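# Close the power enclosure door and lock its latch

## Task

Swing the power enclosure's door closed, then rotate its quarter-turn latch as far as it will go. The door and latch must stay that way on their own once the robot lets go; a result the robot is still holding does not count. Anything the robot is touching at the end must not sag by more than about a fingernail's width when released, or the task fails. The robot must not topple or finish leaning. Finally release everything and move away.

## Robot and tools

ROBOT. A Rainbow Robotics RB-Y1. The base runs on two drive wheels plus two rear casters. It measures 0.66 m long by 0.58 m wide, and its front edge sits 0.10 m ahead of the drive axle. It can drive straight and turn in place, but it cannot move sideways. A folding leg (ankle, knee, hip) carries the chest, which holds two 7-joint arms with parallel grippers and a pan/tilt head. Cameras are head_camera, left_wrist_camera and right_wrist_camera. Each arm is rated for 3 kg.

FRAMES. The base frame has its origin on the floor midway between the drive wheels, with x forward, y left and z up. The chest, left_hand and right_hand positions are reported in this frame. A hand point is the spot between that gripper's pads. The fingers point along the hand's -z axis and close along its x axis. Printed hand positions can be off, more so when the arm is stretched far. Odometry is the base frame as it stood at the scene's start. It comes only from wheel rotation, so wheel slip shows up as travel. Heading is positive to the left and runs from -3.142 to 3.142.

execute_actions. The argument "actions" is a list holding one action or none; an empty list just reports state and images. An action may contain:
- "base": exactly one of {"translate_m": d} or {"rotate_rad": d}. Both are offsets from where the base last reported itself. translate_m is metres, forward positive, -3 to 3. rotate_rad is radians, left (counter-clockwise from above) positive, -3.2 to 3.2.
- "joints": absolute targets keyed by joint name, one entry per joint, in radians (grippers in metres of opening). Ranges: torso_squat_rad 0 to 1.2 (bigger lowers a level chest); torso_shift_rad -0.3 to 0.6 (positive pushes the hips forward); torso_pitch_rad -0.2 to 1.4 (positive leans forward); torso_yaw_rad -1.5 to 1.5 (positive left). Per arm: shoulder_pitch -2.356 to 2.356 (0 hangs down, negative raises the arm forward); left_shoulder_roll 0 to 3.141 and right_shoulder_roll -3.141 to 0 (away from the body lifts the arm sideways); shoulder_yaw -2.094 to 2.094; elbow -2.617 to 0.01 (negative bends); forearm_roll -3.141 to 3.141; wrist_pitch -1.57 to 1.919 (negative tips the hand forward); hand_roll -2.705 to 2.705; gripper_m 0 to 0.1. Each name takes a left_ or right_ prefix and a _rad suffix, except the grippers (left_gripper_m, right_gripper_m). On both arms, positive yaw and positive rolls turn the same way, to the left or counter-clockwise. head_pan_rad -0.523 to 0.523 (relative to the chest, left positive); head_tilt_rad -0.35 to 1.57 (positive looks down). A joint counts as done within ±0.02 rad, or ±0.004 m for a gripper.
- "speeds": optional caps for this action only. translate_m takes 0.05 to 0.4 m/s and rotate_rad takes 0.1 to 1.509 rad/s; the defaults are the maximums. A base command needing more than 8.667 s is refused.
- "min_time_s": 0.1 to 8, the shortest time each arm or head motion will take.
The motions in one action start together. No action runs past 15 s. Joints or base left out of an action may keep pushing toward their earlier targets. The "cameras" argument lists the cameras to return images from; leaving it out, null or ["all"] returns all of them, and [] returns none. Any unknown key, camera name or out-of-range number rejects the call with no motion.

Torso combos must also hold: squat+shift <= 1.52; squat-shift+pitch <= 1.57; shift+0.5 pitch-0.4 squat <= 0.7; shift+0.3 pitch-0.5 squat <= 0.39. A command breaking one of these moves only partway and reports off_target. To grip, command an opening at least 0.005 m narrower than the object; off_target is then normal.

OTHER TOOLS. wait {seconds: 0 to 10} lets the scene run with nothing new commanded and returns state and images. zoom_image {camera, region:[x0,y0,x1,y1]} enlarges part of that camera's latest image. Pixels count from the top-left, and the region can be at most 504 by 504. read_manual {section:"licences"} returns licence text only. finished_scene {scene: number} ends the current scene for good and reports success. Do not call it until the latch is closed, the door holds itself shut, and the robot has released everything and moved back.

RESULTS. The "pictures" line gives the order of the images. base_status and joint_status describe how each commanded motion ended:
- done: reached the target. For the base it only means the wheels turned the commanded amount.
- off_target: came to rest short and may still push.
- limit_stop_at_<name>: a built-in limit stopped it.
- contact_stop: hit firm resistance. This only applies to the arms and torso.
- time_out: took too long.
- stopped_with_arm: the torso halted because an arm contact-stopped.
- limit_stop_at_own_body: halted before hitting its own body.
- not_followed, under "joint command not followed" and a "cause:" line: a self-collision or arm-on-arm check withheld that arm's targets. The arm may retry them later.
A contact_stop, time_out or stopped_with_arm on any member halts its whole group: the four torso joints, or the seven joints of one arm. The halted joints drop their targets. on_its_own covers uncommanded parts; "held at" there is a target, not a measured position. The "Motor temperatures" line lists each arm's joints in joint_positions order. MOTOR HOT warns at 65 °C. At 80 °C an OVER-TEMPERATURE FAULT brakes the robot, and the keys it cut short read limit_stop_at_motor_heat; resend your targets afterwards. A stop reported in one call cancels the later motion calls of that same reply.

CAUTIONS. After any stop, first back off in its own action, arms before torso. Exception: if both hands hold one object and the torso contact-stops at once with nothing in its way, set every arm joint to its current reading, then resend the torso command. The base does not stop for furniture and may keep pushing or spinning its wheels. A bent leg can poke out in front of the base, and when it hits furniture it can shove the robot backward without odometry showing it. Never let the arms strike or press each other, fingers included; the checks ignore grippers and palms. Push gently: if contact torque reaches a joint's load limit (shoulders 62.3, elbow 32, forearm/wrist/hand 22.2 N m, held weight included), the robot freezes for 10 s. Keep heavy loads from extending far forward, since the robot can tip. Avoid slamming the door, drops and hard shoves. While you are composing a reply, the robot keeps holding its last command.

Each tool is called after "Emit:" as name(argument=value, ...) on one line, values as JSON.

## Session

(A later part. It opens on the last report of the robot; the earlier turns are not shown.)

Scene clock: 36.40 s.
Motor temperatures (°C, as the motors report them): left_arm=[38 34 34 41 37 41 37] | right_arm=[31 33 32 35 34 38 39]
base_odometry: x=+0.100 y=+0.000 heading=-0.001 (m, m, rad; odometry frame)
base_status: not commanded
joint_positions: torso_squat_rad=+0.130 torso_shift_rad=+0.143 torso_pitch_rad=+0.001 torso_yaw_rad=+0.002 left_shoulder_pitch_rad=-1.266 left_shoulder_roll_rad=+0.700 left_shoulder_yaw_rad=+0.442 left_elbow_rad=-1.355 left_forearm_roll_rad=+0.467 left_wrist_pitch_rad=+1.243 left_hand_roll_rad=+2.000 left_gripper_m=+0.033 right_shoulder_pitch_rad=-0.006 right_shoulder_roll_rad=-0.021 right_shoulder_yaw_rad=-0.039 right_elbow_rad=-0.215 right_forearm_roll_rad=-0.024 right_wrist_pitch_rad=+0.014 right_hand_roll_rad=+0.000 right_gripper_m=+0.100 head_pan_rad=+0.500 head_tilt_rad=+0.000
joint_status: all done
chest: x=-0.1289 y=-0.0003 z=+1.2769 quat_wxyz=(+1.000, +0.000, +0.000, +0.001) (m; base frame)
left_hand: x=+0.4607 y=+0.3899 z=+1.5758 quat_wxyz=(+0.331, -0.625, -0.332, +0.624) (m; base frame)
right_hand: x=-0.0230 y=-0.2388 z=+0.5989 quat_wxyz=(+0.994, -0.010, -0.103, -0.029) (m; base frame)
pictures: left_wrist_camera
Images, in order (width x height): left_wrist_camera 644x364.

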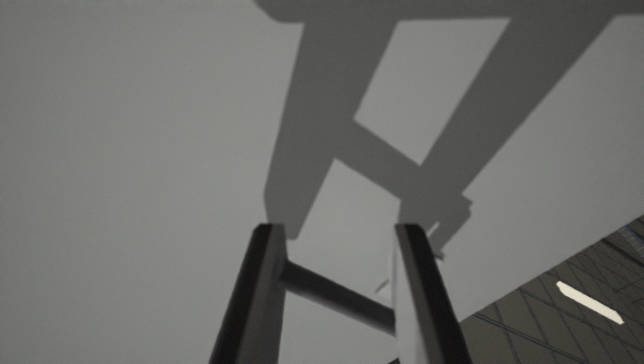

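Emit:
execute_actions(actions=[{"joints":{"left_hand_roll_rad":1.8,"torso_squat_rad":0.15},"min_time_s":1.3}], cameras=["left_wrist_camera","head_camera"])

Scene clock: 38.30 s.
Motor temperatures (°C, as the motors report them): left_arm=[38 34 34 41 37 41 37] | right_arm=[31 33 32 34 34 38 39]
base_odometry: x=+0.100 y=+0.000 heading=-0.001 (m, m, rad; odometry frame)
base_status: not commanded
joint_positions: torso_squat_rad=+0.150 torso_shift_rad=+0.143 torso_pitch_rad=+0.001 torso_yaw_rad=+0.002 left_shoulder_pitch_rad=-1.263 left_shoulder_roll_rad=+0.699 left_shoulder_yaw_rad=+0.442 left_elbow_rad=-1.354 left_forearm_roll_rad=+0.467 left_wrist_pitch_rad=+1.244 left_hand_roll_rad=+1.800 left_gripper_m=+0.033 right_shoulder_pitch_rad=-0.006 right_shoulder_roll_rad=-0.021 right_shoulder_yaw_rad=-0.039 right_elbow_rad=-0.215 right_forearm_roll_rad=-0.024 right_wrist_pitch_rad=+0.014 right_hand_roll_rad=+0.000 right_gripper_m=+0.100 head_pan_rad=+0.500 head_tilt_rad=+0.000
joint_status: all done
chest: x=-0.1292 y=-0.0001 z=+1.2750 quat_wxyz=(+1.000, +0.000, +0.000, +0.001) (m; base frame)
left_hand: x=+0.4613 y=+0.3905 z=+1.5713 quat_wxyz=(+0.393, -0.588, -0.391, +0.589) (m; base frame)
right_hand: x=-0.0233 y=-0.2388 z=+0.5971 quat_wxyz=(+0.994, -0.010, -0.103, -0.028) (m; base frame)
pictures: head_camera, left_wrist_camera
Images, in order (width x height): head_camera 896x504, left_wrist_camera 644x364.

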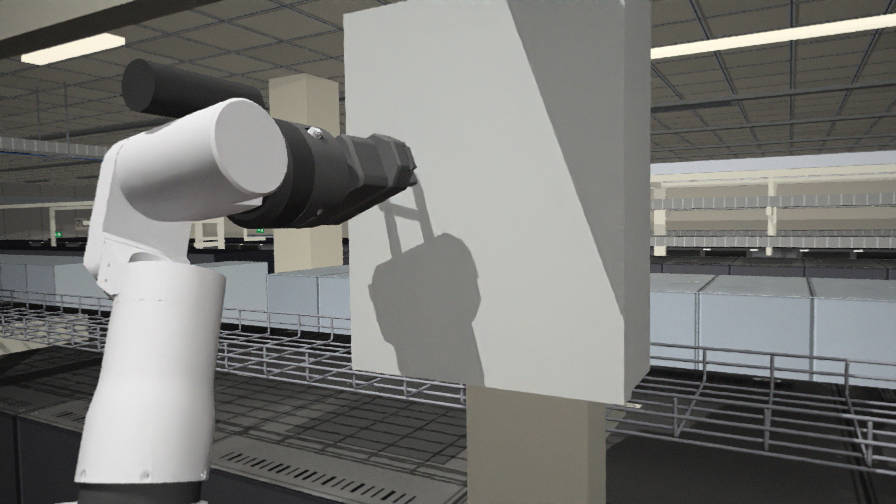

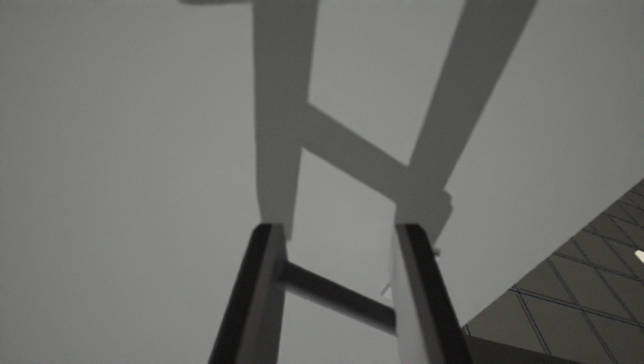

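Emit:
execute_actions(actions=[{"joints":{"left_hand_roll_rad":1.55,"torso_squat_rad":0.195,"torso_yaw_rad":0.004,"torso_shift_rad":0.145},"min_time_s":1.3}], cameras=[])

Emit:
execute_actions(actions=[{"joints":{"left_hand_roll_rad":1.3,"torso_squat_rad":0.225,"torso_yaw_rad":0.009,"torso_shift_rad":0.149},"min_time_s":1.3}], cameras=["left_wrist_camera"])

Scene clock: 40.70 s.
Motor temperatures (°C, as the motors report them): left_arm=[38 34 34 41 37 41 37] | right_arm=[31 33 32 34 34 38 39]
base_odometry: x=+0.100 y=+0.000 heading=-0.001 (m, m, rad; odometry frame)
base_status: not commanded
joint_positions: torso_squat_rad=+0.195 torso_shift_rad=+0.145 torso_pitch_rad=+0.001 torso_yaw_rad=+0.004 left_shoulder_pitch_rad=-1.262 left_shoulder_roll_rad=+0.699 left_shoulder_yaw_rad=+0.442 left_elbow_rad=-1.353 left_forearm_roll_rad=+0.466 left_wrist_pitch_rad=+1.244 left_hand_roll_rad=+1.551 left_gripper_m=+0.034 right_shoulder_pitch_rad=-0.006 right_shoulder_roll_rad=-0.021 right_shoulder_yaw_rad=-0.039 right_elbow_rad=-0.215 right_forearm_roll_rad=-0.024 right_wrist_pitch_rad=+0.014 right_hand_roll_rad=+0.000 right_gripper_m=+0.100 head_pan_rad=+0.500 head_tilt_rad=+0.000
joint_status: all done
chest: x=-0.1285 y=+0.0001 z=+1.2695 quat_wxyz=(+1.000, +0.000, +0.000, +0.002) (m; base frame)
left_hand: x=+0.4614 y=+0.3927 z=+1.5644 quat_wxyz=(+0.463, -0.533, -0.462, +0.537) (m; base frame)
right_hand: x=-0.0222 y=-0.2386 z=+0.5916 quat_wxyz=(+0.994, -0.010, -0.103, -0.027) (m; base frame)
pictures: none
No camera images: the call's "cameras" was empty. Leave "cameras" out to get every camera's image.

Scene clock: 42.30 s.
Motor temperatures (°C, as the motors report them): left_arm=[38 34 34 41 37 41 37] | right_arm=[31 33 32 34 34 38 39]
base_odometry: x=+0.100 y=+0.000 heading=-0.001 (m, m, rad; odometry frame)
base_status: not commanded
joint_positions: torso_squat_rad=+0.225 torso_shift_rad=+0.149 torso_pitch_rad=+0.001 torso_yaw_rad=+0.009 left_shoulder_pitch_rad=-1.261 left_shoulder_roll_rad=+0.699 left_shoulder_yaw_rad=+0.442 left_elbow_rad=-1.353 left_forearm_roll_rad=+0.466 left_wrist_pitch_rad=+1.245 left_hand_roll_rad=+1.301 left_gripper_m=+0.034 right_shoulder_pitch_rad=-0.006 right_shoulder_roll_rad=-0.021 right_shoulder_yaw_rad=-0.039 right_elbow_rad=-0.215 right_forearm_roll_rad=-0.024 right_wrist_pitch_rad=+0.014 right_hand_roll_rad=+0.000 right_gripper_m=+0.100 head_pan_rad=+0.500 head_tilt_rad=+0.000
joint_status: all done
chest: x=-0.1264 y=+0.0004 z=+1.2647 quat_wxyz=(+1.000, +0.000, +0.000, +0.005) (m; base frame)
left_hand: x=+0.4617 y=+0.3966 z=+1.5585 quat_wxyz=(+0.525, -0.469, -0.525, +0.478) (m; base frame)
right_hand: x=-0.0189 y=-0.2381 z=+0.5870 quat_wxyz=(+0.994, -0.010, -0.103, -0.025) (m; base frame)
pictures: left_wrist_camera
Images, in order (width x height): left_wrist_camera 644x364.

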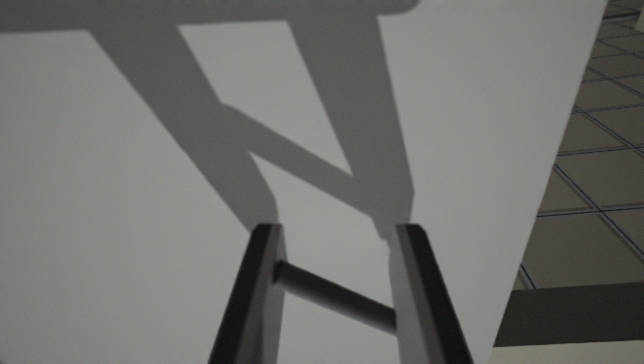

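Emit:
execute_actions(actions=[{"joints":{"left_hand_roll_rad":1.05,"torso_squat_rad":0.26,"torso_yaw_rad":0.018,"torso_shift_rad":0.155},"min_time_s":1.3}], cameras=[])

Emit:
execute_actions(actions=[{"joints":{"left_hand_roll_rad":0.8,"torso_squat_rad":0.275,"torso_yaw_rad":0.028,"torso_shift_rad":0.161},"min_time_s":1.3}], cameras=["left_wrist_camera"])

Scene clock: 44.73 s.
Motor temperatures (°C, as the motors report them): left_arm=[38 34 34 41 37 41 37] | right_arm=[31 33 32 34 34 38 39]
base_odometry: x=+0.100 y=+0.000 heading=-0.001 (m, m, rad; odometry frame)
base_status: not commanded
joint_positions: torso_squat_rad=+0.260 torso_shift_rad=+0.155 torso_pitch_rad=+0.001 torso_yaw_rad=+0.018 left_shoulder_pitch_rad=-1.262 left_shoulder_roll_rad=+0.700 left_shoulder_yaw_rad=+0.442 left_elbow_rad=-1.353 left_forearm_roll_rad=+0.466 left_wrist_pitch_rad=+1.244 left_hand_roll_rad=+1.051 left_gripper_m=+0.034 right_shoulder_pitch_rad=-0.006 right_shoulder_roll_rad=-0.021 right_shoulder_yaw_rad=-0.039 right_elbow_rad=-0.215 right_forearm_roll_rad=-0.024 right_wrist_pitch_rad=+0.014 right_hand_roll_rad=+0.000 right_gripper_m=+0.100 head_pan_rad=+0.500 head_tilt_rad=+0.000
joint_status: all done
chest: x=-0.1232 y=+0.0005 z=+1.2583 quat_wxyz=(+1.000, +0.000, +0.001, +0.009) (m; base frame)
left_hand: x=+0.4611 y=+0.4023 z=+1.5529 quat_wxyz=(+0.578, -0.398, -0.582, +0.411) (m; base frame)
right_hand: x=-0.0136 y=-0.2371 z=+0.5805 quat_wxyz=(+0.994, -0.010, -0.103, -0.020) (m; base frame)
pictures: none
No camera images: the call's "cameras" was empty. Leave "cameras" out to get every camera's image.

Scene clock: 46.33 s.
Motor temperatures (°C, as the motors report them): left_arm=[38 34 34 41 37 41 37] | right_arm=[31 33 32 34 34 38 39]
base_odometry: x=+0.100 y=+0.000 heading=-0.001 (m, m, rad; odometry frame)
base_status: not commanded
joint_positions: torso_squat_rad=+0.275 torso_shift_rad=+0.161 torso_pitch_rad=+0.001 torso_yaw_rad=+0.028 left_shoulder_pitch_rad=-1.262 left_shoulder_roll_rad=+0.700 left_shoulder_yaw_rad=+0.443 left_elbow_rad=-1.352 left_forearm_roll_rad=+0.465 left_wrist_pitch_rad=+1.244 left_hand_roll_rad=+0.801 left_gripper_m=+0.034 right_shoulder_pitch_rad=-0.006 right_shoulder_roll_rad=-0.021 right_shoulder_yaw_rad=-0.039 right_elbow_rad=-0.215 right_forearm_roll_rad=-0.024 right_wrist_pitch_rad=+0.014 right_hand_roll_rad=+0.000 right_gripper_m=+0.100 head_pan_rad=+0.500 head_tilt_rad=+0.000
joint_status: all done
chest: x=-0.1195 y=+0.0006 z=+1.2549 quat_wxyz=(+1.000, +0.000, +0.001, +0.014) (m; base frame)
left_hand: x=+0.4606 y=+0.4089 z=+1.5495 quat_wxyz=(+0.623, -0.319, -0.629, +0.339) (m; base frame)
right_hand: x=-0.0077 y=-0.2360 z=+0.5772 quat_wxyz=(+0.994, -0.009, -0.103, -0.015) (m; base frame)
pictures: left_wrist_camera
Images, in order (width x height): left_wrist_camera 644x364.

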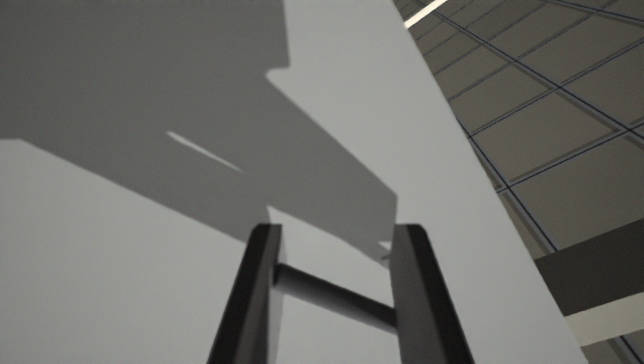

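Emit:
execute_actions(actions=[{"joints":{"left_hand_roll_rad":0.55,"torso_squat_rad":0.28,"torso_yaw_rad":0.04,"torso_shift_rad":0.169},"min_time_s":1.3}], cameras=["left_wrist_camera"])

Emit:
execute_actions(actions=[{"joints":{"left_hand_roll_rad":0.42,"torso_yaw_rad":0.046,"torso_shift_rad":0.173},"min_time_s":1.5}], cameras=["left_wrist_camera"])

Scene clock: 48.53 s.
Motor temperatures (°C, as the motors report them): left_arm=[38 34 34 41 37 41 37] | right_arm=[31 33 32 34 34 38 39]
base_odometry: x=+0.100 y=+0.000 heading=-0.001 (m, m, rad; odometry frame)
base_status: not commanded
joint_positions: torso_squat_rad=+0.280 torso_shift_rad=+0.169 torso_pitch_rad=+0.001 torso_yaw_rad=+0.040 left_shoulder_pitch_rad=-1.262 left_shoulder_roll_rad=+0.701 left_shoulder_yaw_rad=+0.443 left_elbow_rad=-1.353 left_forearm_roll_rad=+0.465 left_wrist_pitch_rad=+1.243 left_hand_roll_rad=+0.551 left_gripper_m=+0.034 right_shoulder_pitch_rad=-0.006 right_shoulder_roll_rad=-0.021 right_shoulder_yaw_rad=-0.039 right_elbow_rad=-0.215 right_forearm_roll_rad=-0.024 right_wrist_pitch_rad=+0.014 right_hand_roll_rad=+0.000 right_gripper_m=+0.100 head_pan_rad=+0.500 head_tilt_rad=+0.000
joint_status: all done
chest: x=-0.1144 y=+0.0007 z=+1.2531 quat_wxyz=(+1.000, +0.000, +0.001, +0.020) (m; base frame)
left_hand: x=+0.4605 y=+0.4164 z=+1.5480 quat_wxyz=(+0.658, -0.234, -0.666, +0.263) (m; base frame)
right_hand: x=+0.0003 y=-0.2346 z=+0.5754 quat_wxyz=(+0.995, -0.009, -0.103, -0.009) (m; base frame)
pictures: left_wrist_camera
Images, in order (width x height): left_wrist_camera 644x364.

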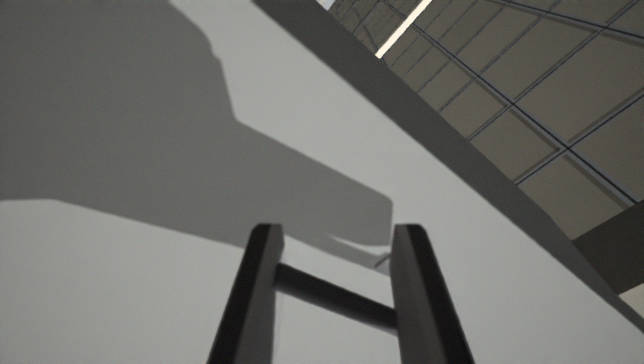

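Scene clock: 50.33 s.
Motor temperatures (°C, as the motors report them): left_arm=[38 34 34 41 37 41 37] | right_arm=[31 33 32 34 34 38 39]
base_odometry: x=+0.100 y=+0.000 heading=-0.001 (m, m, rad; odometry frame)
base_status: not commanded
joint_positions: torso_squat_rad=+0.280 torso_shift_rad=+0.173 torso_pitch_rad=+0.001 torso_yaw_rad=+0.046 left_shoulder_pitch_rad=-1.262 left_shoulder_roll_rad=+0.702 left_shoulder_yaw_rad=+0.444 left_elbow_rad=-1.353 left_forearm_roll_rad=+0.465 left_wrist_pitch_rad=+1.243 left_hand_roll_rad=+0.421 left_gripper_m=+0.034 right_shoulder_pitch_rad=-0.006 right_shoulder_roll_rad=-0.021 right_shoulder_yaw_rad=-0.039 right_elbow_rad=-0.215 right_forearm_roll_rad=-0.024 right_wrist_pitch_rad=+0.014 right_hand_roll_rad=+0.000 right_gripper_m=+0.100 head_pan_rad=+0.500 head_tilt_rad=+0.000
joint_status: all done
chest: x=-0.1117 y=+0.0008 z=+1.2526 quat_wxyz=(+1.000, +0.000, +0.001, +0.023) (m; base frame)
left_hand: x=+0.4604 y=+0.4203 z=+1.5478 quat_wxyz=(+0.673, -0.188, -0.680, +0.222) (m; base frame)
right_hand: x=+0.0044 y=-0.2339 z=+0.5749 quat_wxyz=(+0.995, -0.009, -0.103, -0.006) (m; base frame)
pictures: left_wrist_camera
Images, in order (width x height): left_wrist_camera 644x364.

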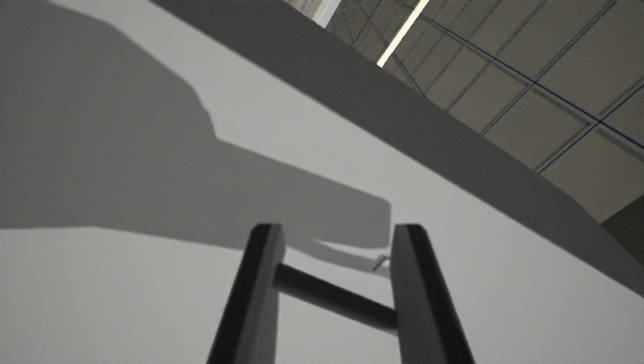

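Emit:
execute_actions(actions=[{"joints":{"left_hand_roll_rad":0.31,"torso_yaw_rad":0.051,"torso_shift_rad":0.176},"min_time_s":1.3}], cameras=["left_wrist_camera"])

Scene clock: 52.27 s.
Motor temperatures (°C, as the motors report them): left_arm=[39 34 34 41 37 41 37] | right_arm=[31 33 32 34 34 38 39]
base_odometry: x=+0.100 y=+0.000 heading=-0.001 (m, m, rad; odometry frame)
base_status: not commanded
joint_positions: torso_squat_rad=+0.280 torso_shift_rad=+0.176 torso_pitch_rad=+0.001 torso_yaw_rad=+0.051 left_shoulder_pitch_rad=-1.262 left_shoulder_roll_rad=+0.701 left_shoulder_yaw_rad=+0.444 left_elbow_rad=-1.353 left_forearm_roll_rad=+0.465 left_wrist_pitch_rad=+1.243 left_hand_roll_rad=+0.311 left_gripper_m=+0.035 right_shoulder_pitch_rad=-0.006 right_shoulder_roll_rad=-0.021 right_shoulder_yaw_rad=-0.039 right_elbow_rad=-0.215 right_forearm_roll_rad=-0.024 right_wrist_pitch_rad=+0.014 right_hand_roll_rad=+0.000 right_gripper_m=+0.100 head_pan_rad=+0.500 head_tilt_rad=+0.000
joint_status: all done
chest: x=-0.1097 y=+0.0007 z=+1.2523 quat_wxyz=(+1.000, +0.000, +0.001, +0.026) (m; base frame)
left_hand: x=+0.4603 y=+0.4229 z=+1.5475 quat_wxyz=(+0.684, -0.149, -0.690, +0.187) (m; base frame)
right_hand: x=+0.0075 y=-0.2333 z=+0.5746 quat_wxyz=(+0.995, -0.008, -0.103, -0.004) (m; base frame)
pictures: left_wrist_camera
Images, in order (width x height): left_wrist_camera 644x364.

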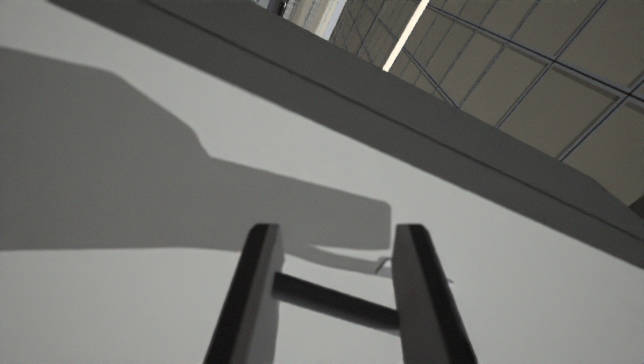

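Emit:
execute_actions(actions=[{"joints":{"left_hand_roll_rad":0.6,"left_gripper_m":0.05}}], cameras=[])

Emit:
execute_actions(actions=[{"joints":{"torso_shift_rad":0.0,"left_hand_roll_rad":1.4}}], cameras=["left_wrist_camera","head_camera"])

Scene clock: 53.57 s.
Motor temperatures (°C, as the motors report them): left_arm=[39 34 34 42 37 41 37] | right_arm=[31 33 32 34 34 38 39]
base_odometry: x=+0.100 y=+0.000 heading=-0.001 (m, m, rad; odometry frame)
base_status: not commanded
joint_positions: torso_squat_rad=+0.280 torso_shift_rad=+0.176 torso_pitch_rad=+0.001 torso_yaw_rad=+0.051 left_shoulder_pitch_rad=-1.263 left_shoulder_roll_rad=+0.700 left_shoulder_yaw_rad=+0.442 left_elbow_rad=-1.354 left_forearm_roll_rad=+0.466 left_wrist_pitch_rad=+1.243 left_hand_roll_rad=+0.600 left_gripper_m=+0.050 right_shoulder_pitch_rad=-0.006 right_shoulder_roll_rad=-0.021 right_shoulder_yaw_rad=-0.039 right_elbow_rad=-0.215 right_forearm_roll_rad=-0.024 right_wrist_pitch_rad=+0.014 right_hand_roll_rad=+0.000 right_gripper_m=+0.100 head_pan_rad=+0.500 head_tilt_rad=+0.000
joint_status: all done
chest: x=-0.1098 y=+0.0002 z=+1.2523 quat_wxyz=(+1.000, +0.000, +0.001, +0.026) (m; base frame)
left_hand: x=+0.4604 y=+0.4205 z=+1.5488 quat_wxyz=(+0.649, -0.247, -0.662, +0.281) (m; base frame)
right_hand: x=+0.0075 y=-0.2333 z=+0.5744 quat_wxyz=(+0.995, -0.008, -0.103, -0.004) (m; base frame)
pictures: none
No camera images: the call's "cameras" was empty. Leave "cameras" out to get every camera's image.

Scene clock: 55.53 s.
Motor temperatures (°C, as the motors report them): left_arm=[39 34 34 42 37 41 37] | right_arm=[31 33 32 34 34 38 39]
base_odometry: x=+0.100 y=+0.000 heading=-0.001 (m, m, rad; odometry frame)
base_status: not commanded
joint_positions: torso_squat_rad=+0.280 torso_shift_rad=+0.000 torso_pitch_rad=+0.001 torso_yaw_rad=+0.051 left_shoulder_pitch_rad=-1.264 left_shoulder_roll_rad=+0.700 left_shoulder_yaw_rad=+0.442 left_elbow_rad=-1.354 left_forearm_roll_rad=+0.466 left_wrist_pitch_rad=+1.243 left_hand_roll_rad=+1.400 left_gripper_m=+0.050 right_shoulder_pitch_rad=-0.006 right_shoulder_roll_rad=-0.021 right_shoulder_yaw_rad=-0.039 right_elbow_rad=-0.215 right_forearm_roll_rad=-0.024 right_wrist_pitch_rad=+0.014 right_hand_roll_rad=+0.000 right_gripper_m=+0.100 head_pan_rad=+0.500 head_tilt_rad=+0.000
joint_status: all done
chest: x=-0.2278 y=+0.0002 z=+1.2627 quat_wxyz=(+1.000, +0.000, +0.000, +0.026) (m; base frame)
left_hand: x=+0.3423 y=+0.4204 z=+1.5595 quat_wxyz=(+0.489, -0.485, -0.514, +0.512) (m; base frame)
right_hand: x=-0.1102 y=-0.2333 z=+0.5848 quat_wxyz=(+0.995, -0.008, -0.104, -0.004) (m; base frame)
pictures: head_camera, left_wrist_camera
Images, in order (width x height): head_camera 896x504, left_wrist_camera 644x364.

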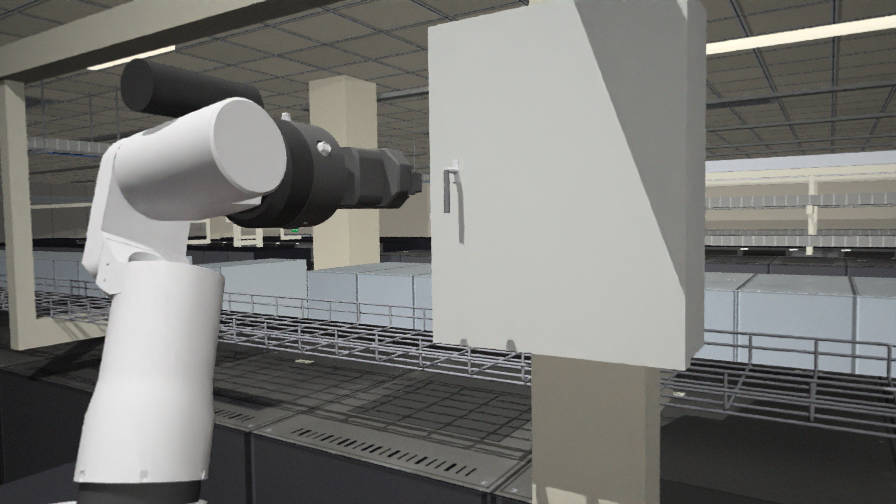

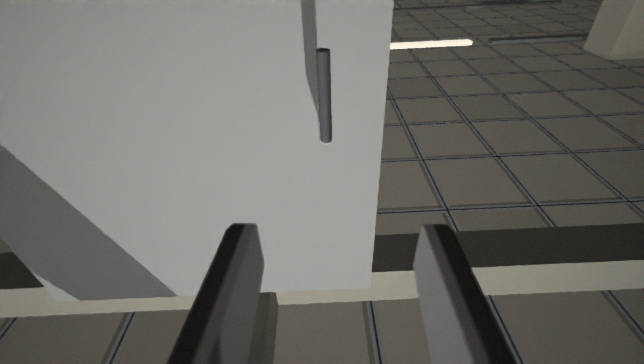

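Emit:
zoom_image(camera="head_camera", region=[410, 140, 500, 260])

Region (410, 140, 500, 260) of head_camera's 896x504 image, scaled by 4.200, with more detail than that image has; it fills the left 378 columns of this view, and the rest is white.

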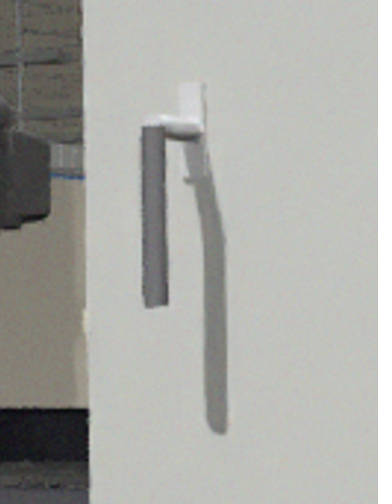

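Emit:
finished_scene(scene=2)

The scene is finished: the task was done.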